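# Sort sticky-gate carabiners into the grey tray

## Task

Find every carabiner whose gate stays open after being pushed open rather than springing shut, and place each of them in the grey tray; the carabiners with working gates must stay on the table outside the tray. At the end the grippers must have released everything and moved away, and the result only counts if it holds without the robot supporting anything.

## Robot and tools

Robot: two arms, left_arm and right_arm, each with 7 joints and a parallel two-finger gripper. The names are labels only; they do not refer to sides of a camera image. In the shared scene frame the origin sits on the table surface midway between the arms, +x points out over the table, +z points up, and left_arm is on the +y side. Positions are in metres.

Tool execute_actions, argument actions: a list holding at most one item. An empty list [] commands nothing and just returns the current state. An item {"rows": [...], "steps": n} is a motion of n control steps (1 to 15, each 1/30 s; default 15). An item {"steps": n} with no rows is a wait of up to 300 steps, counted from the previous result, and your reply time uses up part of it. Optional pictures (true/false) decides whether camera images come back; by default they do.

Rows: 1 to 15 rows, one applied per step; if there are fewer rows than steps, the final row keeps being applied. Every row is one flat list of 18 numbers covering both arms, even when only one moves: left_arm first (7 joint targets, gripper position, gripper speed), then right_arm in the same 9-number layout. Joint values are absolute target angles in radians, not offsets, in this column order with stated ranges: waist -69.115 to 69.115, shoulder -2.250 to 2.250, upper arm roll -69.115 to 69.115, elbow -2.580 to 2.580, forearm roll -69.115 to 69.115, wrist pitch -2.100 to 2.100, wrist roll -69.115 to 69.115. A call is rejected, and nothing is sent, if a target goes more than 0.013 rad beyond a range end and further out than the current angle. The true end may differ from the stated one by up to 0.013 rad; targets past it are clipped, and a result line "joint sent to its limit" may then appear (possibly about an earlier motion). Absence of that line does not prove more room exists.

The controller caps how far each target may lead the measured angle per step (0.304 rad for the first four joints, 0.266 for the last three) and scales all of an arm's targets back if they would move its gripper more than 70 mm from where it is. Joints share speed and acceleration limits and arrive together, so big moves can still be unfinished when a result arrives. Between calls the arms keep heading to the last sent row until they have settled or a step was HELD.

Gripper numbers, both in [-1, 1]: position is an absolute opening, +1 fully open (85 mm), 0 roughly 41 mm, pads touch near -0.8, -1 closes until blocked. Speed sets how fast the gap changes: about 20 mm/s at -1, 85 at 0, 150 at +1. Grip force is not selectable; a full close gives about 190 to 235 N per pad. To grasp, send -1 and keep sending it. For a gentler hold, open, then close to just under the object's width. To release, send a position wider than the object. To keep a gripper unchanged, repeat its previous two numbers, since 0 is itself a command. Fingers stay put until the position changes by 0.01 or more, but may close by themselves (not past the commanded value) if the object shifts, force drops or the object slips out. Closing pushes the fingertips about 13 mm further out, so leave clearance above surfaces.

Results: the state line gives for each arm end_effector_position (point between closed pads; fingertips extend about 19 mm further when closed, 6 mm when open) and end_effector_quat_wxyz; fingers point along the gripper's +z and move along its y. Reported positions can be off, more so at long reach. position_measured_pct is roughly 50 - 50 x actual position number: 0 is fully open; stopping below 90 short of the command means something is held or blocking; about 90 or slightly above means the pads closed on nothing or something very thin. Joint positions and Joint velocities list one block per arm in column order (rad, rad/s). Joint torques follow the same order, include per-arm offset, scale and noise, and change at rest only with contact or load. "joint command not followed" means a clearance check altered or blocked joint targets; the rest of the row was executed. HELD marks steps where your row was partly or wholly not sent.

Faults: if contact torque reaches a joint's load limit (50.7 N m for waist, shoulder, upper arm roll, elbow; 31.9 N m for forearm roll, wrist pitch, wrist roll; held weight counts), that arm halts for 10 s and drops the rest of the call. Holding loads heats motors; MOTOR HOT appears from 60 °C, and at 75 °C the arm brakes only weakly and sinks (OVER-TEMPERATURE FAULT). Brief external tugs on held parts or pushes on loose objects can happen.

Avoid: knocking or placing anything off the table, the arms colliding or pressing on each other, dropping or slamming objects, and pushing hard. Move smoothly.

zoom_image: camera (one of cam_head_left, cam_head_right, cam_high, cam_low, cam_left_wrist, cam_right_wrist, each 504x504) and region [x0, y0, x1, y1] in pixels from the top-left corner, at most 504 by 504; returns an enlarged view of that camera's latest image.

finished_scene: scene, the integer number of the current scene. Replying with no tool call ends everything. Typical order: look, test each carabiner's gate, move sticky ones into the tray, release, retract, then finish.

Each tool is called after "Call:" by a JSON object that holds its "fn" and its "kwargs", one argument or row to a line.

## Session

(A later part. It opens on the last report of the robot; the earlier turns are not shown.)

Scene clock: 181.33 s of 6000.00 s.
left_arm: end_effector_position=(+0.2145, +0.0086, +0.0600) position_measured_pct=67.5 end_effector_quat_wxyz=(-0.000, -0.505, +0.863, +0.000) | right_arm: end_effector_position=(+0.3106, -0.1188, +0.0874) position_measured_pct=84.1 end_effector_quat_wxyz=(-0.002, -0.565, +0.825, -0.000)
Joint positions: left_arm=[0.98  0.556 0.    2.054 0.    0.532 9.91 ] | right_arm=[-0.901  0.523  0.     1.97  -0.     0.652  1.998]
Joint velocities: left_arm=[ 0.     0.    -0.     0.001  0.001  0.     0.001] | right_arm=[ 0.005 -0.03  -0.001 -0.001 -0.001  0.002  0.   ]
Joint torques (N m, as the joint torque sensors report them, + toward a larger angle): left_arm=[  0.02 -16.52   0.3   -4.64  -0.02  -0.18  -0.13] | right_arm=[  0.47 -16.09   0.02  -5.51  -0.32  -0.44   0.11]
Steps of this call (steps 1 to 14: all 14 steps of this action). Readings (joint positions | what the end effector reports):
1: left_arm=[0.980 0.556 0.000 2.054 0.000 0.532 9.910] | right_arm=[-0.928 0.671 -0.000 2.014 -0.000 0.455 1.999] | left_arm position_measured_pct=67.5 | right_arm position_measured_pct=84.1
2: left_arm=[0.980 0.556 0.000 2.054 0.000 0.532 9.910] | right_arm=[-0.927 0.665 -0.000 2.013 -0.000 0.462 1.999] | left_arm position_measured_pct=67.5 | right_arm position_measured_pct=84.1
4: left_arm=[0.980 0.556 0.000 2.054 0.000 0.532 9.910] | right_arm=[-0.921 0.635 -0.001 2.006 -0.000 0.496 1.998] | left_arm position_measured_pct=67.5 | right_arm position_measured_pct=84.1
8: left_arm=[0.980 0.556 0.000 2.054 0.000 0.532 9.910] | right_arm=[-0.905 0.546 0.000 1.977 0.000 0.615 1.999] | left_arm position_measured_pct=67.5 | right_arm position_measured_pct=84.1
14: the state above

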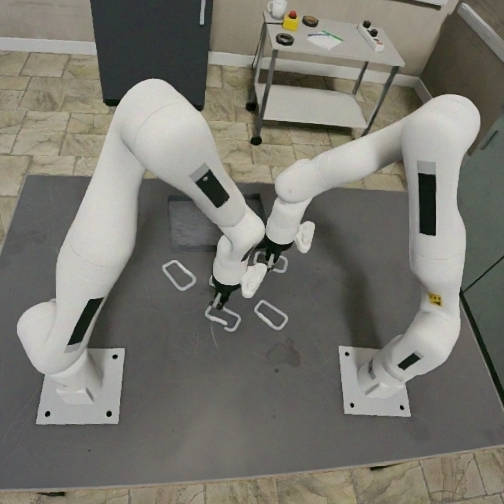

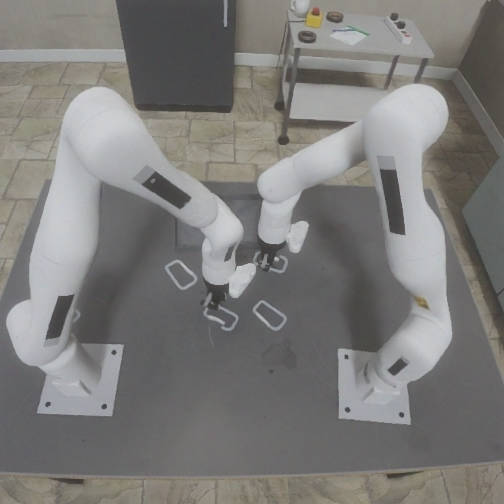

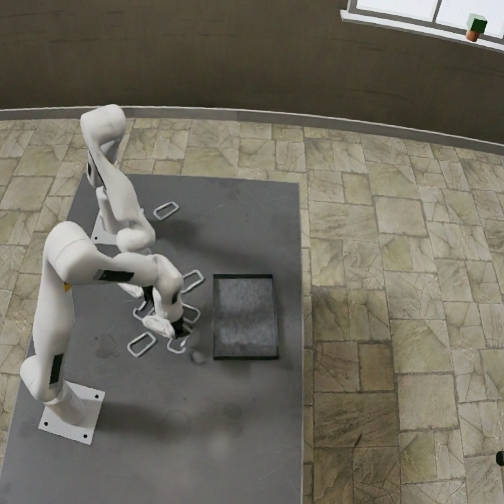

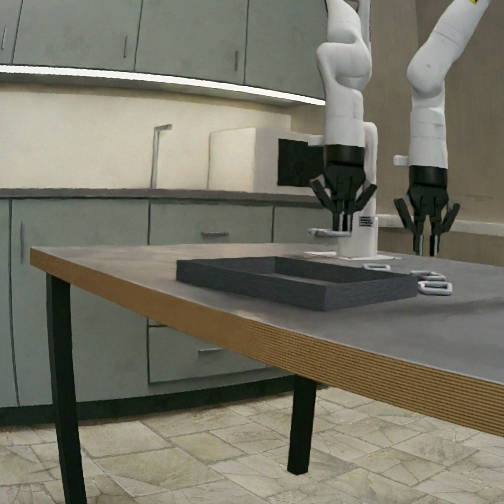

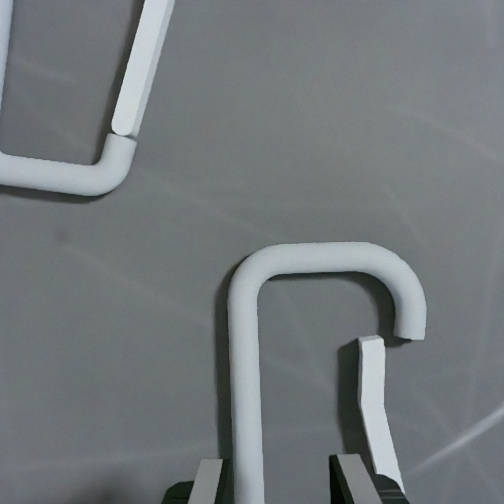

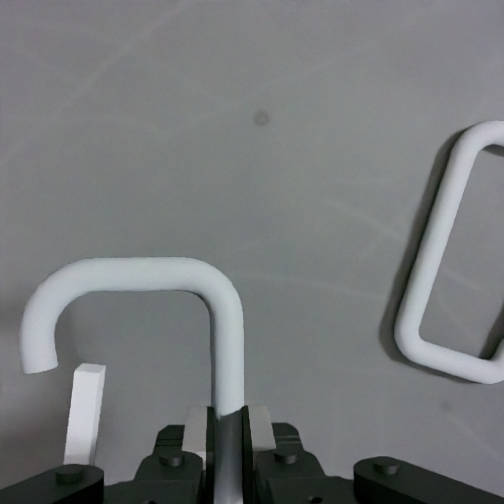

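Call:
{"fn": "execute_actions", "kwargs": {
  "actions": [
    {"rows":[[0.98,0.5555,0,2.0545,0,0.5316,9.91,-0.35,0.5,-0.84,0.625,0,1.746,0,0.77,2.18,-0.75,-0.4]],"steps":9}
  ],
  "pictures": false
}}

Call:
{"fn": "execute_actions", "kwargs": {
  "actions": [
    {"rows":[[1.0074,0.6001,0,2.0083,0,0.5332,9.935,-0.35,0.5,-0.78,0.732,0,1.523,0,0.886,2.36,-0.75,-0.4]],"steps":9}
  ],
  "pictures": false
}}

Call:
{"fn": "execute_actions", "kwargs": {
  "actions": [
    {"rows":[[1.0074,0.6001,0,2.0083,0,0.5332,9.935,-0.35,0.5,-0.7251,0.8402,0,1.2989,0,1.0025,2.5455,-0.75,-0.4]],"steps":15}
  ]
}}

Scene clock: 187.17 s of 6000.00 s.
left_arm: end_effector_position=(+0.2145, +0.0086, +0.0600) position_measured_pct=67.5 end_effector_quat_wxyz=(-0.000, -0.505, +0.863, +0.000) | right_arm: end_effector_position=(+0.3612, -0.0993, +0.0886) position_measured_pct=84.1 end_effector_quat_wxyz=(-0.000, -0.602, +0.798, -0.000)
Joint positions: left_arm=[0.98  0.556 0.    2.054 0.    0.532 9.91 ] | right_arm=[-0.853  0.602  0.     1.798  0.     0.742  2.138]
Joint velocities: left_arm=[-0.     0.     0.     0.002 -0.     0.     0.   ] | right_arm=[ 0.163  0.273  0.01  -0.705  0.003  0.364  0.584]
Joint torques (N m, as the joint torque sensors report them, + toward a larger angle): left_arm=[ -0.14 -15.72   0.57  -4.71   0.02  -0.04  -0.35] | right_arm=[ -0.04 -19.    -0.15  -4.45  -0.43   0.04  -0.13]
Steps of this call (steps 1 to 15: the robot went on to your last target; steps 16 to 90: nothing new was sent; then 2.53 s passed at rest; steps 91 to 99: all 9 steps of this action). Readings (joint positions | what the end effector reports):
91: left_arm=[0.980 0.556 0.000 2.054 0.000 0.532 9.910] | right_arm=[-0.900 0.521 -0.000 1.969 -0.000 0.652 1.999] | left_arm position_measured_pct=67.5 | right_arm position_measured_pct=84.1
92: left_arm=[0.980 0.556 0.000 2.054 0.000 0.532 9.910] | right_arm=[-0.898 0.524 -0.000 1.964 -0.000 0.655 2.003] | left_arm position_measured_pct=67.5 | right_arm position_measured_pct=84.1
94: left_arm=[0.980 0.556 0.000 2.054 0.000 0.532 9.910] | right_arm=[-0.890 0.539 -0.001 1.937 -0.000 0.670 2.024] | left_arm position_measured_pct=67.5 | right_arm position_measured_pct=84.1
98: left_arm=[0.980 0.556 0.000 2.054 0.000 0.532 9.910] | right_arm=[-0.860 0.592 -0.000 1.824 0.000 0.729 2.117] | left_arm position_measured_pct=67.5 | right_arm position_measured_pct=84.1
99: the state above

Scene clock: 187.47 s of 6000.00 s.
left_arm: end_effector_position=(+0.2143, -0.0103, +0.0508) position_measured_pct=67.5 end_effector_quat_wxyz=(-0.000, -0.505, +0.863, -0.001) | right_arm: end_effector_position=(+0.4343, -0.0810, +0.0895) position_measured_pct=84.1 end_effector_quat_wxyz=(-0.002, +0.656, -0.754, +0.000)
Joint positions: left_arm=[1.006 0.598 0.    2.008 0.    0.533 9.935] | right_arm=[-0.787  0.719  0.001  1.544  0.     0.874  2.344]
Joint velocities: left_arm=[ 0.01   0.017 -0.007 -0.004 -0.     0.003  0.001] | right_arm=[ 0.108  0.184  0.003 -0.436  0.001  0.227  0.356]
Joint torques (N m, as the joint torque sensors report them, + toward a larger angle): left_arm=[ -0.01 -16.35   0.7   -4.03  -0.02  -0.07  -0.27] | right_arm=[ -0.33 -21.84   0.17  -5.52  -0.51   0.3    0.03]
Steps of this call (steps 1 to 9: all 9 steps of this action). Readings (joint positions | what the end effector reports):
1: left_arm=[0.981 0.557 -0.000 2.054 -0.000 0.532 9.910] | right_arm=[-0.848 0.611 0.000 1.775 0.000 0.754 2.157] | left_arm position_measured_pct=67.5 | right_arm position_measured_pct=84.1
2: left_arm=[0.985 0.563 -0.001 2.048 -0.000 0.532 9.913] | right_arm=[-0.841 0.624 -0.000 1.749 -0.000 0.768 2.177] | left_arm position_measured_pct=67.5 | right_arm position_measured_pct=84.1
4: left_arm=[1.000 0.588 -0.001 2.025 -0.000 0.533 9.926] | right_arm=[-0.822 0.658 -0.001 1.682 -0.000 0.804 2.231] | left_arm position_measured_pct=67.5 | right_arm position_measured_pct=84.1
8: left_arm=[1.006 0.598 0.000 2.009 0.000 0.533 9.935] | right_arm=[-0.791 0.712 0.001 1.562 0.000 0.865 2.330] | left_arm position_measured_pct=67.5 | right_arm position_measured_pct=84.1
9: the state above

Scene clock: 187.97 s of 6000.00 s.
left_arm: end_effector_position=(+0.2136, -0.0101, +0.0500) position_measured_pct=67.5 end_effector_quat_wxyz=(-0.000, -0.504, +0.864, -0.000) | right_arm: end_effector_position=(+0.4998, -0.0744, +0.0864) position_measured_pct=84.1 end_effector_quat_wxyz=(-0.001, +0.708, -0.706, +0.000)
Joint positions: left_arm=[1.007 0.6   0.    2.008 0.    0.533 9.935] | right_arm=[-0.726  0.838  0.     1.299  0.     1.002  2.545]
Joint velocities: left_arm=[ 0.     0.     0.001 -0.001  0.    -0.    -0.   ] | right_arm=[ 0.006  0.023 -0.003 -0.006 -0.002  0.003  0.   ]
Joint torques (N m, as the joint torque sensors report them, + toward a larger angle): left_arm=[ -0.1  -17.     0.4   -4.34   0.18  -0.09  -0.03] | right_arm=[  0.76 -24.09   0.    -7.63  -0.48  -0.36   0.1 ]
Steps of this call (steps 1 to 15: all 15 steps of this action). Readings (joint positions | what the end effector reports):
1: left_arm=[1.006 0.599 0.000 2.008 -0.000 0.533 9.935] | right_arm=[-0.783 0.725 0.001 1.531 0.000 0.882 2.355] | left_arm position_measured_pct=67.5 | right_arm position_measured_pct=84.1
2: left_arm=[1.007 0.599 -0.000 2.008 -0.000 0.533 9.935] | right_arm=[-0.778 0.735 -0.000 1.514 -0.000 0.891 2.368] | left_arm position_measured_pct=67.5 | right_arm position_measured_pct=84.1
4: left_arm=[1.007 0.600 0.000 2.008 0.000 0.533 9.935] | right_arm=[-0.765 0.761 -0.001 1.465 -0.000 0.916 2.407] | left_arm position_measured_pct=67.5 | right_arm position_measured_pct=84.1
8: left_arm=[1.007 0.600 0.000 2.008 0.000 0.533 9.935] | right_arm=[-0.736 0.818 0.001 1.345 0.000 0.978 2.508] | left_arm position_measured_pct=67.5 | right_arm position_measured_pct=84.1
15: the state above

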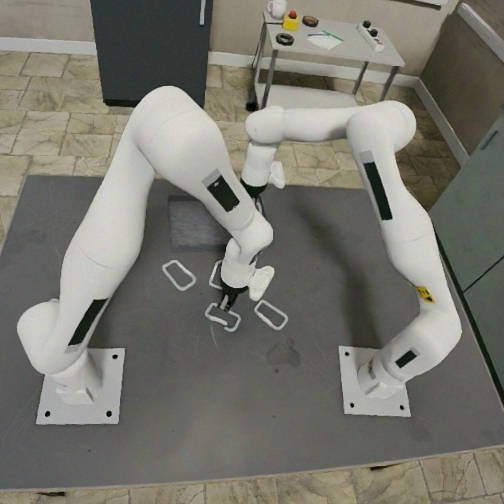

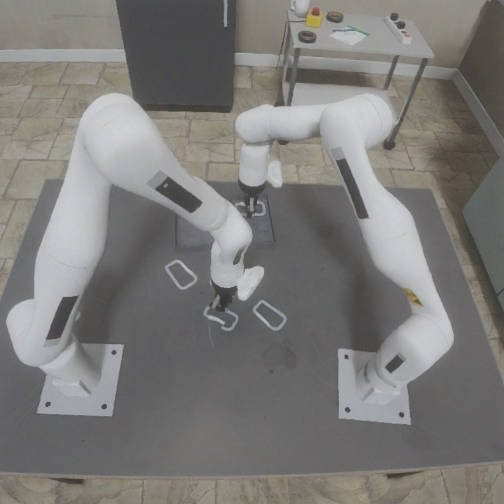

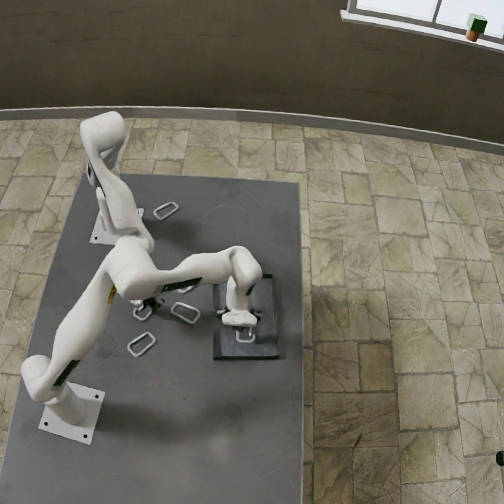

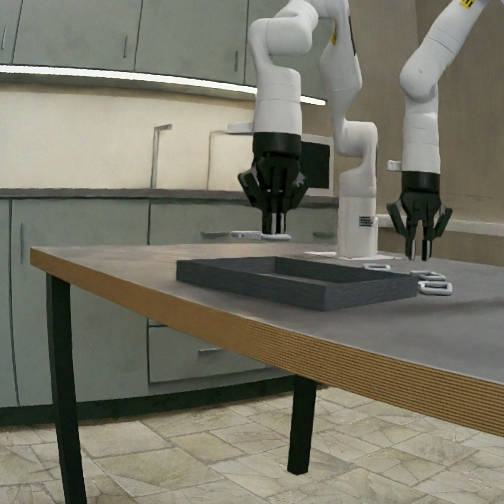

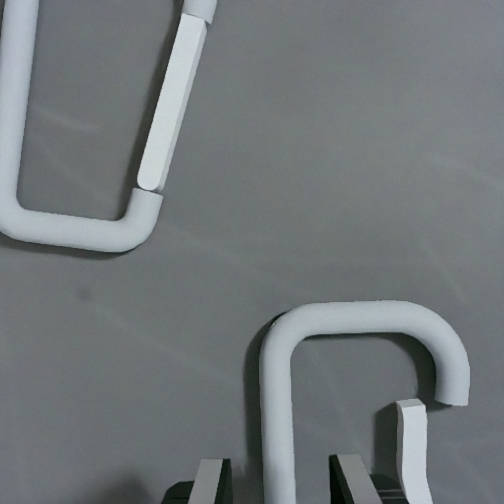

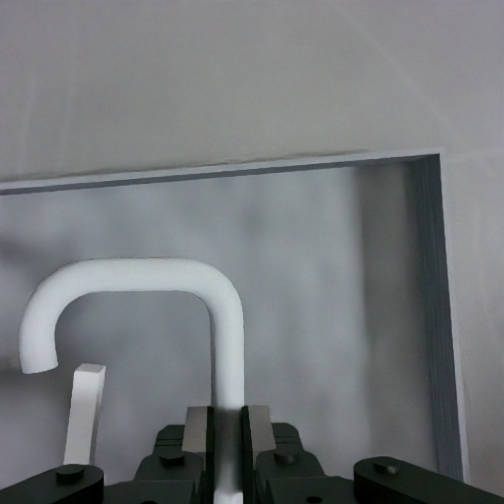

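Both descend (right to z≈.028).

Call:
{"fn": "execute_actions", "kwargs": {
  "actions": [
    {"rows":[[1.0074,0.6698,0,2.0238,0,0.448,9.935,-0.35,0.5,-0.7251,0.9223,0,1.336,0,0.8833,2.5455,-0.75,-0.4]],"steps":14}
  ],
  "pictures": false
}}

Call:
{"fn": "execute_actions", "kwargs": {
  "actions": [
    {"rows":[[1.0074,0.6698,0,2.0238,0,0.448,9.935,-0.75,-0.4,-0.7251,0.926,0,1.3373,0,0.8783,2.5455,-0.75,-0.4]],"steps":14}
  ],
  "pictures": false
}}

Scene clock: 191.57 s of 6000.00 s.
left_arm: end_effector_position=(+0.2137, -0.0103, +0.0203) position_measured_pct=67.5 end_effector_quat_wxyz=(+0.000, -0.504, +0.864, -0.000) | right_arm: end_effector_position=(+0.4998, -0.0748, +0.0286) position_measured_pct=84.1 end_effector_quat_wxyz=(-0.000, +0.708, -0.707, +0.000)
Joint positions: left_arm=[ 1.007  0.669  0.     2.024 -0.     0.448  9.935] | right_arm=[-0.725  0.922  0.     1.336  0.     0.883  2.546]
Joint velocities: left_arm=[-0.     0.007 -0.001  0.    -0.001 -0.001 -0.001] | right_arm=[ 0.001  0.007  0.001 -0.    -0.001 -0.    -0.   ]
Joint torques (N m, as the joint torque sensors report them, + toward a larger angle): left_arm=[  0.36 -17.56   0.39  -4.22   0.24   0.06   0.07] | right_arm=[  0.48 -24.68   0.43  -6.92  -0.33  -0.28  -0.01]
Steps of this call (steps 1 to 15: the robot went on to your last target; steps 16 to 90: nothing new was sent; then 0.13 s passed at rest; steps 91 to 104: all 14 steps of this action). Readings (joint positions | what the end effector reports):
91: left_arm=[1.007 0.601 0.000 2.008 -0.000 0.532 9.935] | right_arm=[-0.725 0.842 0.000 1.299 -0.000 1.001 2.545] | left_arm position_measured_pct=67.5 | right_arm position_measured_pct=84.1
92: left_arm=[1.007 0.608 0.000 2.009 0.000 0.526 9.935] | right_arm=[-0.725 0.847 0.000 1.301 0.000 0.994 2.545] | left_arm position_measured_pct=67.5 | right_arm position_measured_pct=84.1
94: left_arm=[1.007 0.637 0.000 2.015 0.000 0.493 9.935] | right_arm=[-0.725 0.876 0.000 1.312 0.000 0.955 2.546] | left_arm position_measured_pct=67.5 | right_arm position_measured_pct=84.1
98: left_arm=[1.007 0.666 -0.000 2.024 -0.000 0.450 9.935] | right_arm=[-0.725 0.919 -0.000 1.337 -0.000 0.886 2.545] | left_arm position_measured_pct=67.5 | right_arm position_measured_pct=84.1
104: the state above

Scene clock: 192.03 s of 6000.00 s.
left_arm: end_effector_position=(+0.2136, -0.0101, +0.0202) position_measured_pct=84.1 end_effector_quat_wxyz=(+0.000, -0.504, +0.864, -0.000) | right_arm: end_effector_position=(+0.4996, -0.0750, +0.0257) position_measured_pct=84.1 end_effector_quat_wxyz=(-0.000, +0.708, -0.707, +0.000)
Joint positions: left_arm=[ 1.007  0.669 -0.     2.024  0.     0.448  9.935] | right_arm=[-0.725  0.926  0.     1.337  0.     0.878  2.546]
Joint velocities: left_arm=[ 0.    -0.    -0.001  0.003  0.    -0.001 -0.   ] | right_arm=[-0.001  0.    -0.001 -0.    -0.     0.001 -0.   ]
Joint torques (N m, as the joint torque sensors report them, + toward a larger angle): left_arm=[  0.22 -17.09   0.65  -3.75  -0.08  -0.33  -0.26] | right_arm=[  0.48 -24.26   0.62  -6.9   -0.31  -0.35   0.1 ]
Steps of this call (steps 1 to 14: all 14 steps of this action). Readings (joint positions | what the end effector reports):
1: left_arm=[1.007 0.669 -0.000 2.024 -0.000 0.448 9.935] | right_arm=[-0.725 0.923 0.000 1.336 0.000 0.882 2.545] | left_arm position_measured_pct=67.5 | right_arm position_measured_pct=84.1
2: left_arm=[1.007 0.669 -0.000 2.024 -0.000 0.448 9.935] | right_arm=[-0.725 0.924 0.000 1.337 0.000 0.880 2.546] | left_arm position_measured_pct=67.9 | right_arm position_measured_pct=84.1
4: left_arm=[1.007 0.670 -0.000 2.024 -0.000 0.448 9.935] | right_arm=[-0.725 0.925 -0.000 1.337 -0.000 0.879 2.545] | left_arm position_measured_pct=70.6 | right_arm position_measured_pct=84.1
8: left_arm=[1.007 0.670 -0.000 2.024 0.000 0.448 9.935] | right_arm=[-0.725 0.926 -0.000 1.337 0.000 0.878 2.545] | left_arm position_measured_pct=78.6 | right_arm position_measured_pct=84.1
14: the state above

Call:
{"fn": "execute_actions", "kwargs": {
  "actions": [
    {"rows":[[1.0074,0.52,0,1.98,0,0.6416,9.935,-0.75,-0.4,-0.7251,0.926,0,1.3373,0,0.8783,2.5455,-0.4,-0.3]],"steps":12}
  ],
  "pictures": false
}}

Call:
{"fn": "execute_actions", "kwargs": {
  "actions": [
    {"rows":[[0.81,0.52,0,1.98,0,0.6416,9.9,-0.75,-0.4,-0.7251,0.8402,0,1.2989,0,1.0025,2.5455,-0.4,-0.3]],"steps":9}
  ]
}}

Call:
{"fn": "execute_actions", "kwargs": {
  "actions": [
    {"rows":[[0.6,0.57,0,1.87,0,0.70,9.88,-0.75,-0.4,0.1,0.6,0,1.6,0,0.94,2.5455,-0.4,-0.3]],"steps":12}
  ],
  "pictures": false
}}

Call:
{"fn": "execute_actions", "kwargs": {
  "actions": [
    {"rows":[[0.5,0.70,0,1.59,0,0.85,9.87,-0.75,-0.4,0.1,0.6,0,1.6,0,0.94,2.5455,-0.4,-0.3]],"steps":10}
  ],
  "pictures": false
}}

Call:
{"fn": "execute_actions", "kwargs": {
  "actions": [
    {"rows":[[0.4216,0.8402,0,1.2989,0,1.0025,9.863,-0.75,-0.4,0.1,0.6,0,1.6,0,0.94,2.5455,-0.4,-0.3]],"steps":15}
  ]
}}

Scene clock: 200.27 s of 6000.00 s.
left_arm: end_effector_position=(+0.2132, -0.0094, +0.0850) position_measured_pct=84.1 end_effector_quat_wxyz=(-0.000, -0.504, +0.864, +0.002) | right_arm: end_effector_position=(+0.4996, -0.0750, +0.0257) position_measured_pct=69.8 end_effector_quat_wxyz=(-0.000, +0.708, -0.707, +0.000)
Joint positions: left_arm=[1.007 0.525 0.    1.98  0.    0.641 9.935] | right_arm=[-0.725  0.926 -0.     1.337  0.     0.878  2.546]
Joint velocities: left_arm=[-0.    -0.03  -0.001  0.004 -0.001  0.02  -0.   ] | right_arm=[ 0.001  0.    -0.001  0.    -0.001  0.     0.   ]
Joint torques (N m, as the joint torque sensors report them, + toward a larger angle): left_arm=[ -0.34 -16.99   0.34  -5.42   0.16  -0.17  -0.25] | right_arm=[  0.42 -24.13   0.47  -6.84  -0.26  -0.29   0.01]
Steps of this call (steps 1 to 15: the robot went on to your last target; steps 16 to 90: nothing new was sent; then 4.83 s passed at rest; steps 91 to 102: all 12 steps of this action). Readings (joint positions | what the end effector reports):
91: left_arm=[1.007 0.668 -0.000 2.024 0.000 0.449 9.935] | right_arm=[-0.725 0.926 0.000 1.337 0.000 0.878 2.546] | left_arm position_measured_pct=84.1 | right_arm position_measured_pct=84.1
92: left_arm=[1.007 0.662 -0.000 2.022 -0.000 0.456 9.935] | right_arm=[-0.725 0.926 0.000 1.337 0.000 0.878 2.546] | left_arm position_measured_pct=84.1 | right_arm position_measured_pct=83.7
94: left_arm=[1.007 0.633 -0.000 2.015 -0.000 0.490 9.935] | right_arm=[-0.725 0.926 0.000 1.337 0.000 0.878 2.546] | left_arm position_measured_pct=84.1 | right_arm position_measured_pct=80.2
98: left_arm=[1.007 0.545 0.000 1.987 0.000 0.608 9.935] | right_arm=[-0.725 0.926 0.000 1.337 0.000 0.878 2.546] | left_arm position_measured_pct=84.1 | right_arm position_measured_pct=71.8
102: the state above

Scene clock: 200.57 s of 6000.00 s.
left_arm: end_effector_position=(+0.2690, +0.0251, +0.0867) position_measured_pct=84.1 end_effector_quat_wxyz=(+0.001, -0.561, +0.828, +0.000) | right_arm: end_effector_position=(+0.5001, -0.0748, +0.0837) position_measured_pct=69.8 end_effector_quat_wxyz=(+0.000, +0.707, -0.707, +0.000)
Joint positions: left_arm=[ 0.845  0.521 -0.002  1.98  -0.001  0.641  9.906] | right_arm=[-0.725  0.843  0.     1.298  0.     1.001  2.546]
Joint velocities: left_arm=[-0.489 -0.004 -0.026  0.001 -0.005  0.002 -0.105] | right_arm=[ 0.    -0.004 -0.002  0.011 -0.001  0.036 -0.   ]
Joint torques (N m, as the joint torque sensors report them, + toward a larger angle): left_arm=[  2.85 -16.35   2.42  -5.04   0.63   0.03  -0.32] | right_arm=[  0.3  -21.22   0.59  -6.65  -0.45  -0.4    0.1 ]
Steps of this call (steps 1 to 9: all 9 steps of this action). Readings (joint positions | what the end effector reports):
1: left_arm=[1.006 0.524 0.000 1.980 0.000 0.641 9.935] | right_arm=[-0.725 0.925 -0.000 1.337 0.000 0.880 2.546] | left_arm position_measured_pct=84.1 | right_arm position_measured_pct=69.8
2: left_arm=[0.999 0.523 0.002 1.980 0.001 0.642 9.934] | right_arm=[-0.725 0.919 -0.000 1.336 -0.000 0.887 2.545] | left_arm position_measured_pct=84.1 | right_arm position_measured_pct=69.8
4: left_arm=[0.968 0.522 0.003 1.980 0.001 0.642 9.929] | right_arm=[-0.725 0.890 -0.000 1.324 -0.000 0.926 2.545] | left_arm position_measured_pct=84.1 | right_arm position_measured_pct=69.8
8: left_arm=[0.864 0.521 -0.001 1.980 -0.000 0.641 9.910] | right_arm=[-0.725 0.844 0.000 1.298 0.000 0.999 2.546] | left_arm position_measured_pct=84.1 | right_arm position_measured_pct=69.8
9: the state above

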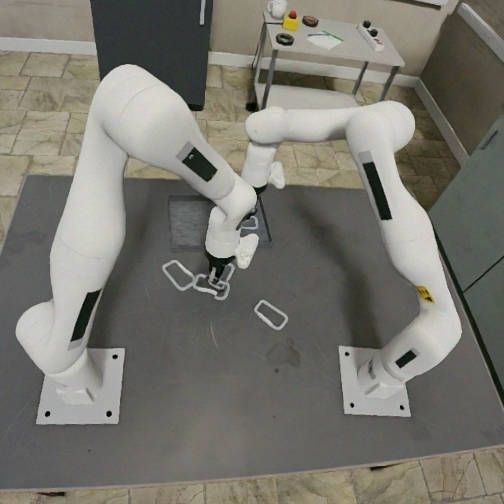

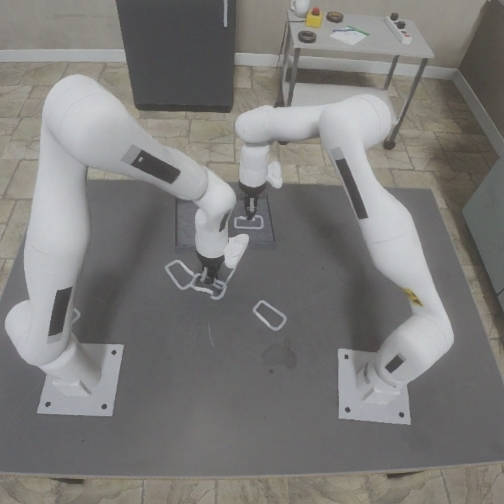

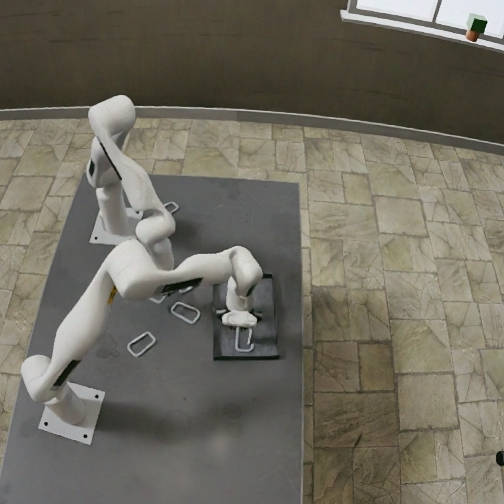

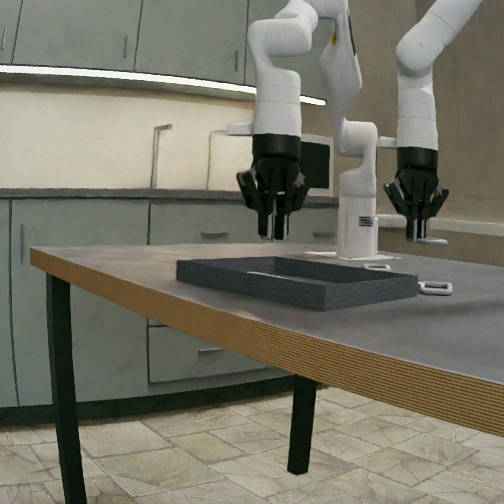

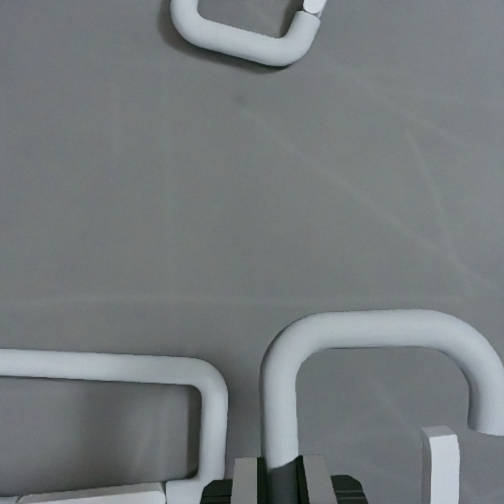

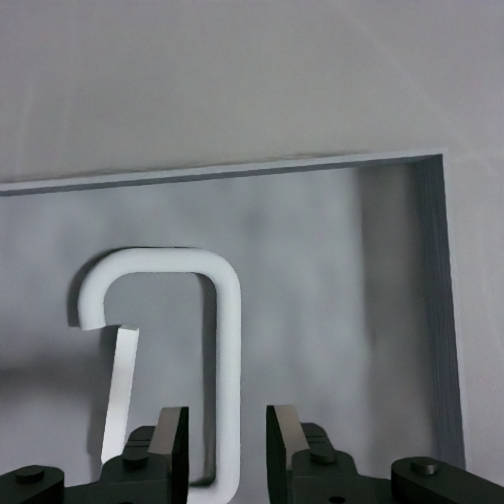

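Scene clock: 200.97 s of 6000.00 s.
left_arm: end_effector_position=(+0.3640, +0.0710, +0.0885) position_measured_pct=84.1 end_effector_quat_wxyz=(+0.001, -0.645, +0.764, -0.002) | right_arm: end_effector_position=(+0.5135, -0.2143, +0.1168) position_measured_pct=69.8 end_effector_quat_wxyz=(+0.002, -0.620, +0.785, -0.000)
Joint positions: left_arm=[ 0.608  0.568 -0.003  1.871 -0.001  0.699  9.88 ] | right_arm=[-0.489  0.701 -0.001  1.472 -0.     0.964  2.546]
Joint velocities: left_arm=[-0.046  0.005  0.032 -0.017  0.014  0.023 -0.003] | right_arm=[ 0.785 -0.292  0.004  0.381  0.003 -0.074  0.   ]
Joint torques (N m, as the joint torque sensors report them, + toward a larger angle): left_arm=[  1.11 -17.32   1.67  -4.7    0.12   0.27  -0.37] | right_arm=[  0.4  -20.68   0.35  -7.38  -0.35  -0.02   0.11]
Steps of this call (steps 1 to 12: all 12 steps of this action). Readings (joint positions | what the end effector reports):
1: left_arm=[0.828 0.521 -0.002 1.979 -0.001 0.642 9.903] | right_arm=[-0.724 0.842 -0.000 1.299 -0.000 1.001 2.546] | left_arm position_measured_pct=84.1 | right_arm position_measured_pct=69.8
2: left_arm=[0.805 0.523 0.000 1.977 0.000 0.643 9.900] | right_arm=[-0.717 0.836 -0.002 1.305 -0.001 0.999 2.546] | left_arm position_measured_pct=84.1 | right_arm position_measured_pct=69.8
4: left_arm=[0.745 0.531 0.002 1.964 0.001 0.651 9.894] | right_arm=[-0.689 0.811 -0.004 1.332 -0.002 0.991 2.546] | left_arm position_measured_pct=84.1 | right_arm position_measured_pct=69.8
8: left_arm=[0.642 0.559 -0.002 1.898 -0.001 0.684 9.884] | right_arm=[-0.591 0.747 -0.001 1.412 -0.000 0.976 2.546] | left_arm position_measured_pct=84.1 | right_arm position_measured_pct=69.8
12: the state above

Scene clock: 201.30 s of 6000.00 s.
left_arm: end_effector_position=(+0.4365, +0.0686, +0.0878) position_measured_pct=84.1 end_effector_quat_wxyz=(-0.000, +0.673, -0.739, +0.001) | right_arm: end_effector_position=(+0.5141, -0.3592, +0.1288) position_measured_pct=69.8 end_effector_quat_wxyz=(+0.001, -0.507, +0.862, -0.000)
Joint positions: left_arm=[ 0.524  0.67  -0.001  1.655 -0.     0.814  9.872] | right_arm=[-0.217  0.637 -0.     1.555 -0.     0.948  2.546]
Joint velocities: left_arm=[-0.263  0.32  -0.017 -0.792 -0.004  0.415 -0.028] | right_arm=[ 0.836 -0.115  0.001  0.145  0.001 -0.028  0.   ]
Joint torques (N m, as the joint torque sensors report them, + toward a larger angle): left_arm=[  1.45 -20.88   1.56  -4.58   0.41   0.33  -0.19] | right_arm=[  0.67 -20.14   0.03  -7.23  -0.35   0.12   0.09]
Steps of this call (steps 1 to 10: all 10 steps of this action). Readings (joint positions | what the end effector reports):
1: left_arm=[0.606 0.569 -0.001 1.869 -0.000 0.700 9.880] | right_arm=[-0.463 0.692 -0.001 1.484 -0.000 0.962 2.546] | left_arm position_measured_pct=84.1 | right_arm position_measured_pct=69.8
2: left_arm=[0.602 0.572 0.000 1.864 0.000 0.704 9.880] | right_arm=[-0.436 0.683 -0.001 1.495 -0.000 0.960 2.546] | left_arm position_measured_pct=84.1 | right_arm position_measured_pct=69.8
4: left_arm=[0.589 0.587 0.001 1.837 0.000 0.718 9.879] | right_arm=[-0.382 0.668 -0.001 1.515 -0.000 0.956 2.546] | left_arm position_measured_pct=84.1 | right_arm position_measured_pct=69.8
8: left_arm=[0.545 0.644 0.001 1.718 0.000 0.782 9.875] | right_arm=[-0.273 0.646 -0.000 1.544 -0.000 0.950 2.546] | left_arm position_measured_pct=84.1 | right_arm position_measured_pct=69.8
10: the state above

Scene clock: 201.80 s of 6000.00 s.
left_arm: end_effector_position=(+0.5416, +0.0736, +0.0870) position_measured_pct=84.1 end_effector_quat_wxyz=(-0.001, +0.707, -0.708, +0.001) | right_arm: end_effector_position=(+0.4819, -0.5131, +0.1354) position_measured_pct=69.8 end_effector_quat_wxyz=(-0.000, -0.367, +0.930, -0.001)
Joint positions: left_arm=[ 0.423  0.837 -0.     1.3   -0.     1.002  9.863] | right_arm=[0.094 0.601 0.002 1.6   0.    0.94  2.545]
Joint velocities: left_arm=[-0.01   0.028  0.013 -0.015  0.005  0.009 -0.   ] | right_arm=[ 0.043 -0.006 -0.038  0.003 -0.015 -0.002  0.   ]
Joint torques (N m, as the joint torque sensors report them, + toward a larger angle): left_arm=[  0.41 -23.63   0.64  -7.07   0.04  -0.29  -0.18] | right_arm=[  0.44 -19.55   0.53  -7.71  -0.49  -0.31   0.01]
Steps of this call (steps 1 to 15: all 15 steps of this action). Readings (joint positions | what the end effector reports):
1: left_arm=[0.515 0.681 -0.001 1.630 -0.000 0.828 9.871] | right_arm=[-0.189 0.633 -0.000 1.559 -0.000 0.947 2.546] | left_arm position_measured_pct=84.1 | right_arm position_measured_pct=69.8
2: left_arm=[0.504 0.695 0.000 1.601 0.000 0.844 9.870] | right_arm=[-0.161 0.630 -0.000 1.564 -0.000 0.947 2.546] | left_arm position_measured_pct=84.1 | right_arm position_measured_pct=69.8
4: left_arm=[0.482 0.733 0.001 1.528 0.000 0.885 9.868] | right_arm=[-0.105 0.624 -0.000 1.571 -0.000 0.945 2.546] | left_arm position_measured_pct=84.1 | right_arm position_measured_pct=69.8
8: left_arm=[0.444 0.801 -0.001 1.381 -0.000 0.960 9.865] | right_arm=[0.008 0.611 0.000 1.587 0.000 0.942 2.546] | left_arm position_measured_pct=84.1 | right_arm position_measured_pct=69.8
15: the state above

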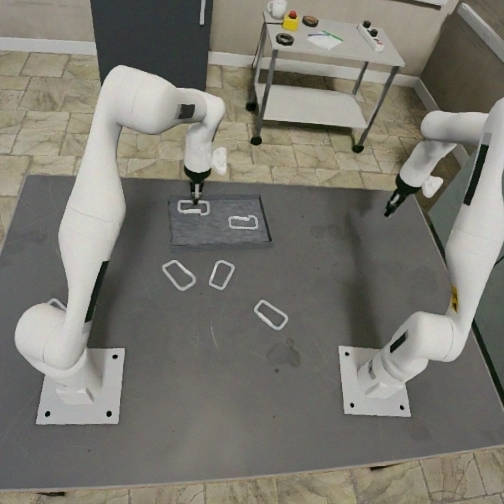

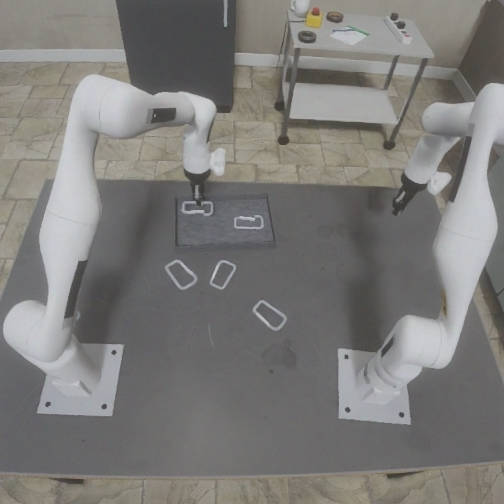

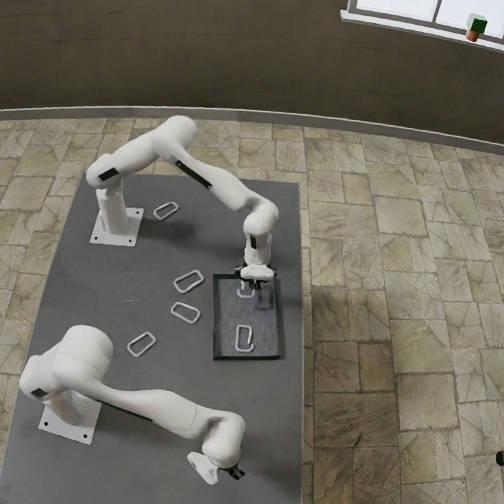

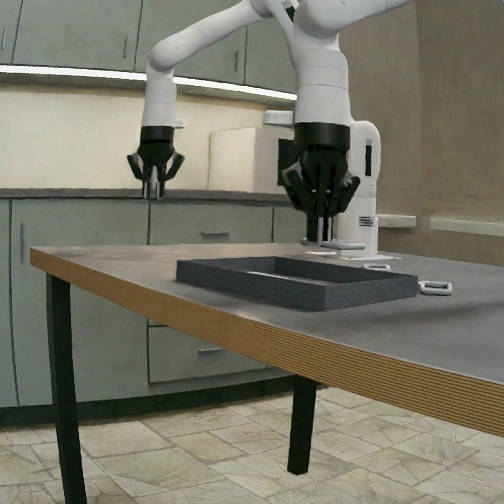

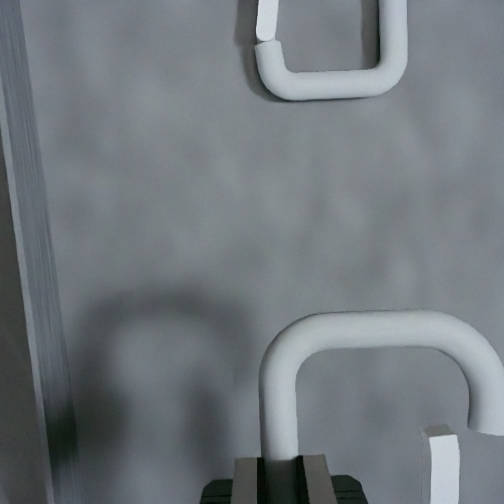

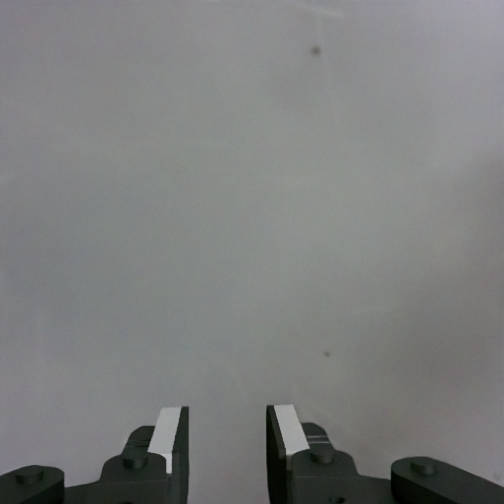

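Call:
{"fn": "execute_actions", "kwargs": {
  "actions": [
    {"rows":[[0.435,0.925,0,1.337,0,0.8796,9.876,-0.75,-0.4,0.1,0.6,0,1.6,0,0.94,2.5455,-0.4,-0.3]],"steps":15}
  ],
  "pictures": false
}}

Call:
{"fn": "execute_actions", "kwargs": {
  "actions": [
    {"rows":[[0.435,0.925,0,1.337,0,0.8796,9.876,-0.4,-0.3,0.1,0.6,0,1.6,0,0.94,2.5455,-0.4,-0.3]],"steps":10}
  ],
  "pictures": false
}}

Call:
{"fn": "execute_actions", "kwargs": {
  "actions": [
    {"rows":[[0.435,0.8402,0,1.2989,0,1.0025,9.876,-0.4,-0.3,0.1,0.6,0,1.6,0,0.94,2.5455,-0.4,-0.3]],"steps":8}
  ],
  "pictures": false
}}

Call:
{"fn": "execute_actions", "kwargs": {
  "actions": [
    {"rows":[[0.7739,0.6437,0,1.7959,0,0.702,11.315,0.6,0,0.1,0.6,0,1.6,0,0.94,2.5455,-0.4,-0.3]],"steps":15}
  ],
  "pictures": false
}}

Call:
{"fn": "execute_actions", "kwargs": {
  "actions": [
    {"steps":35}
  ]
}}

Scene clock: 207.37 s of 6000.00 s.
left_arm: end_effector_position=(+0.5378, +0.0674, +0.0266) position_measured_pct=84.1 end_effector_quat_wxyz=(-0.000, +0.707, -0.707, +0.000) | right_arm: end_effector_position=(+0.4814, -0.5150, +0.1358) position_measured_pct=69.8 end_effector_quat_wxyz=(+0.001, -0.365, +0.931, -0.000)
Joint positions: left_arm=[ 0.435  0.925 -0.     1.337 -0.     0.88   9.876] | right_arm=[0.1   0.6   0.    1.6   0.    0.94  2.546]
Joint velocities: left_arm=[ 0.001  0.004  0.001 -0.    -0.002  0.     0.001] | right_arm=[-0.    -0.    -0.    -0.    -0.     0.001  0.   ]
Joint torques (N m, as the joint torque sensors report them, + toward a larger angle): left_arm=[  0.03 -24.19   0.51  -6.81   0.01   0.03  -0.13] | right_arm=[  0.25 -19.61   0.29  -7.1   -0.39  -0.34   0.08]
Steps of this call (steps 1 to 15: the robot went on to your last target; steps 16 to 90: nothing new was sent; then 2.07 s passed at rest; steps 91 to 105: all 15 steps of this action). Readings (joint positions | what the end effector reports):
91: left_arm=[0.422 0.841 -0.000 1.299 -0.000 1.001 9.863] | right_arm=[0.100 0.600 0.000 1.600 0.000 0.940 2.545] | left_arm position_measured_pct=84.1 | right_arm position_measured_pct=69.8
92: left_arm=[0.423 0.847 -0.000 1.301 -0.000 0.994 9.864] | right_arm=[0.100 0.600 0.000 1.600 -0.000 0.940 2.545] | left_arm position_measured_pct=84.1 | right_arm position_measured_pct=69.8
94: left_arm=[0.427 0.875 -0.001 1.311 -0.000 0.955 9.868] | right_arm=[0.100 0.600 0.000 1.600 0.000 0.940 2.545] | left_arm position_measured_pct=84.1 | right_arm position_measured_pct=69.8
98: left_arm=[0.434 0.922 0.000 1.338 0.000 0.883 9.876] | right_arm=[0.100 0.600 0.000 1.600 0.000 0.940 2.545] | left_arm position_measured_pct=84.1 | right_arm position_measured_pct=69.8
105: the state above

Scene clock: 207.70 s of 6000.00 s.
left_arm: end_effector_position=(+0.5377, +0.0674, +0.0264) position_measured_pct=70.2 end_effector_quat_wxyz=(-0.000, +0.707, -0.707, +0.000) | right_arm: end_effector_position=(+0.4814, -0.5150, +0.1358) position_measured_pct=69.8 end_effector_quat_wxyz=(+0.001, -0.365, +0.931, -0.000)
Joint positions: left_arm=[0.435 0.925 0.    1.337 0.    0.88  9.876] | right_arm=[ 0.1    0.6    0.     1.6   -0.     0.94   2.545]
Joint velocities: left_arm=[ 0.     0.001  0.002  0.002  0.002  0.001 -0.001] | right_arm=[-0.002 -0.    -0.    -0.    -0.    -0.     0.   ]
Joint torques (N m, as the joint torque sensors report them, + toward a larger angle): left_arm=[ -0.13 -24.46   0.41  -6.85  -0.17   0.03  -0.33] | right_arm=[  0.43 -19.62   0.53  -7.31  -0.36  -0.24   0.12]
Steps of this call (steps 1 to 10: all 10 steps of this action). Readings (joint positions | what the end effector reports):
1: left_arm=[0.435 0.925 0.000 1.337 0.000 0.880 9.876] | right_arm=[0.100 0.600 0.000 1.600 0.000 0.940 2.546] | left_arm position_measured_pct=84.1 | right_arm position_measured_pct=69.8
2: left_arm=[0.435 0.925 0.000 1.337 0.000 0.880 9.876] | right_arm=[0.100 0.600 0.000 1.600 0.000 0.940 2.545] | left_arm position_measured_pct=83.7 | right_arm position_measured_pct=69.8
4: left_arm=[0.435 0.925 0.000 1.337 0.000 0.880 9.876] | right_arm=[0.100 0.600 0.000 1.600 -0.000 0.940 2.546] | left_arm position_measured_pct=80.6 | right_arm position_measured_pct=69.8
8: left_arm=[0.435 0.925 0.000 1.337 0.000 0.880 9.876] | right_arm=[0.100 0.600 0.000 1.600 0.000 0.940 2.545] | left_arm position_measured_pct=72.2 | right_arm position_measured_pct=69.8
10: the state above

Scene clock: 207.97 s of 6000.00 s.
left_arm: end_effector_position=(+0.5385, +0.0669, +0.0837) position_measured_pct=69.8 end_effector_quat_wxyz=(-0.000, +0.707, -0.707, +0.001) | right_arm: end_effector_position=(+0.4814, -0.5150, +0.1358) position_measured_pct=69.8 end_effector_quat_wxyz=(+0.001, -0.365, +0.931, -0.000)
Joint positions: left_arm=[0.435 0.843 0.    1.298 0.    0.999 9.876] | right_arm=[0.1   0.6   0.    1.6   0.    0.94  2.545]
Joint velocities: left_arm=[ 0.001 -0.059  0.002 -0.047 -0.     0.116 -0.001] | right_arm=[ 0.001  0.     0.     0.     0.002  0.001 -0.   ]
Joint torques (N m, as the joint torque sensors report them, + toward a larger angle): left_arm=[ -0.1  -16.17   0.46  -4.88  -0.03   0.17  -0.21] | right_arm=[  0.34 -19.47   0.31  -7.14  -0.21  -0.42   0.03]
Steps of this call (steps 1 to 8: all 8 steps of this action). Readings (joint positions | what the end effector reports):
1: left_arm=[0.435 0.924 -0.000 1.337 0.000 0.881 9.876] | right_arm=[0.100 0.600 0.000 1.600 0.000 0.940 2.546] | left_arm position_measured_pct=70.2 | right_arm position_measured_pct=69.8
2: left_arm=[0.435 0.918 -0.000 1.335 -0.000 0.888 9.876] | right_arm=[0.100 0.600 0.000 1.600 0.000 0.940 2.545] | left_arm position_measured_pct=69.8 | right_arm position_measured_pct=69.8
4: left_arm=[0.435 0.891 -0.000 1.324 -0.000 0.927 9.876] | right_arm=[0.100 0.600 0.000 1.600 0.000 0.940 2.545] | left_arm position_measured_pct=69.8 | right_arm position_measured_pct=69.8
8: the state above

Scene clock: 208.47 s of 6000.00 s.
left_arm: end_effector_position=(+0.3946, -0.0071, +0.0814) position_measured_pct=32.5 end_effector_quat_wxyz=(-0.001, +0.729, -0.684, +0.018) | right_arm: end_effector_position=(+0.4814, -0.5150, +0.1358) position_measured_pct=69.8 end_effector_quat_wxyz=(+0.001, -0.365, +0.931, -0.000)
Joint positions: left_arm=[ 0.696  0.688  0.     1.646  0.     0.771 10.201] | right_arm=[0.1   0.6   0.    1.6   0.    0.94  2.546]
Joint velocities: left_arm=[ 0.46  -0.256  0.013  0.896  0.007 -0.404  1.185] | right_arm=[ 0.001 -0.    -0.001  0.    -0.001  0.     0.   ]
Joint torques (N m, as the joint torque sensors report them, + toward a larger angle): left_arm=[ -0.76 -20.47  -0.31  -6.56  -0.09  -0.33  -0.04] | right_arm=[  0.54 -19.62   0.46  -7.16  -0.25  -0.23   0.07]
Steps of this call (steps 1 to 15: all 15 steps of this action). Readings (joint positions | what the end effector reports):
1: left_arm=[0.436 0.841 -0.000 1.299 -0.000 1.000 9.877] | right_arm=[0.100 0.600 0.000 1.600 0.000 0.940 2.546] | left_arm position_measured_pct=69.8 | right_arm position_measured_pct=69.8
2: left_arm=[0.443 0.837 -0.002 1.305 -0.001 0.995 9.881] | right_arm=[0.100 0.600 0.000 1.600 0.000 0.940 2.546] | left_arm position_measured_pct=69.0 | right_arm position_measured_pct=69.8
4: left_arm=[0.472 0.817 -0.004 1.332 -0.002 0.971 9.904] | right_arm=[0.100 0.600 0.000 1.600 0.000 0.940 2.545] | left_arm position_measured_pct=65.1 | right_arm position_measured_pct=69.8
8: left_arm=[0.569 0.760 -0.000 1.433 0.000 0.885 9.993] | right_arm=[0.100 0.600 0.000 1.600 0.000 0.940 2.546] | left_arm position_measured_pct=53.6 | right_arm position_measured_pct=69.8
15: the state above

Scene clock: 209.63 s of 6000.00 s.
left_arm: end_effector_position=(+0.3310, +0.0010, +0.0700) position_measured_pct=19.8 end_effector_quat_wxyz=(-0.000, +0.972, -0.234, -0.000) | right_arm: end_effector_position=(+0.4814, -0.5150, +0.1358) position_measured_pct=69.8 end_effector_quat_wxyz=(+0.001, -0.365, +0.931, -0.000)
Joint positions: left_arm=[ 0.774  0.644  0.     1.796  0.     0.702 11.315] | right_arm=[ 0.1    0.6    0.     1.6   -0.     0.94   2.546]
Joint velocities: left_arm=[ 0.     0.    -0.001 -0.001  0.001  0.     0.001] | right_arm=[ 0.    -0.     0.001 -0.     0.001  0.001  0.   ]
Joint torques (N m, as the joint torque sensors report them, + toward a larger angle): left_arm=[ -0.07 -18.72   0.58  -5.78  -0.09  -0.13  -0.14] | right_arm=[  0.39 -19.62   0.33  -7.26  -0.35  -0.32   0.04]
Steps of this call (steps 1 to 35: the robot went on to your last target). Readings (joint positions | what the end effector reports):
1: left_arm=[0.710 0.680 0.001 1.674 0.000 0.758 10.241] | right_arm=[0.100 0.600 0.000 1.600 0.000 0.940 2.546] | left_arm position_measured_pct=29.8 | right_arm position_measured_pct=69.8
2: left_arm=[0.722 0.674 0.001 1.698 0.000 0.748 10.282] | right_arm=[0.100 0.600 0.000 1.600 0.000 0.940 2.545] | left_arm position_measured_pct=26.6 | right_arm position_measured_pct=69.8
4: left_arm=[0.740 0.664 0.001 1.734 0.000 0.731 10.363] | right_arm=[0.100 0.600 0.000 1.600 0.000 0.940 2.546] | left_arm position_measured_pct=22.2 | right_arm position_measured_pct=69.8
8: left_arm=[0.760 0.652 0.001 1.772 0.000 0.713 10.526] | right_arm=[0.100 0.600 0.000 1.600 0.000 0.940 2.546] | left_arm position_measured_pct=20.2 | right_arm position_measured_pct=69.8
35: the state above

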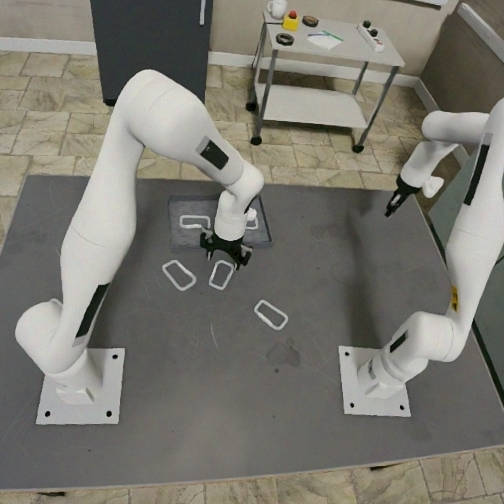

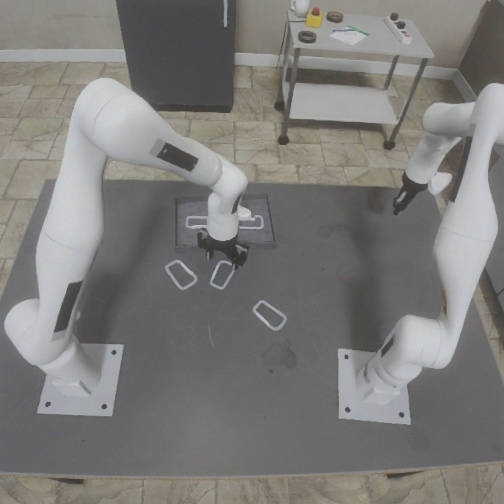

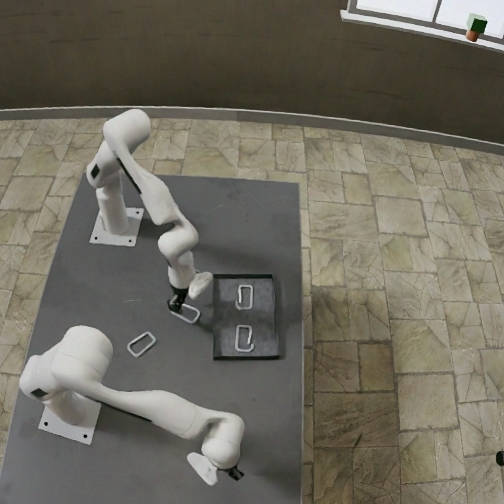

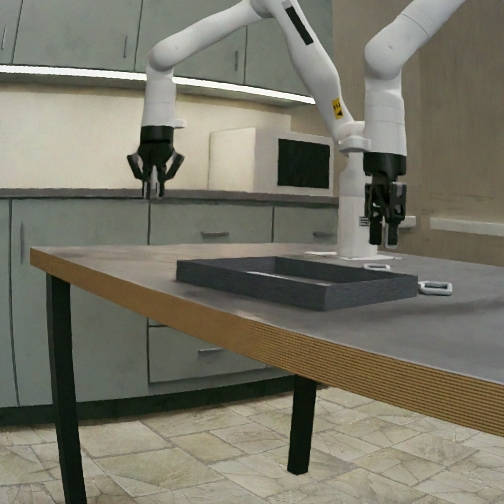

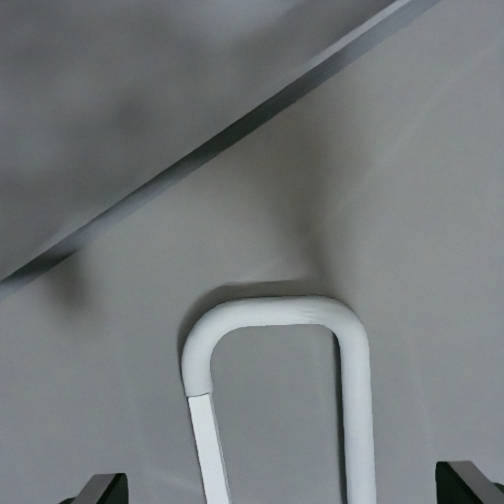

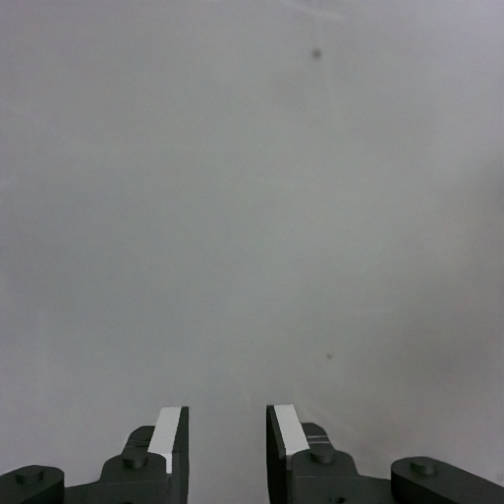

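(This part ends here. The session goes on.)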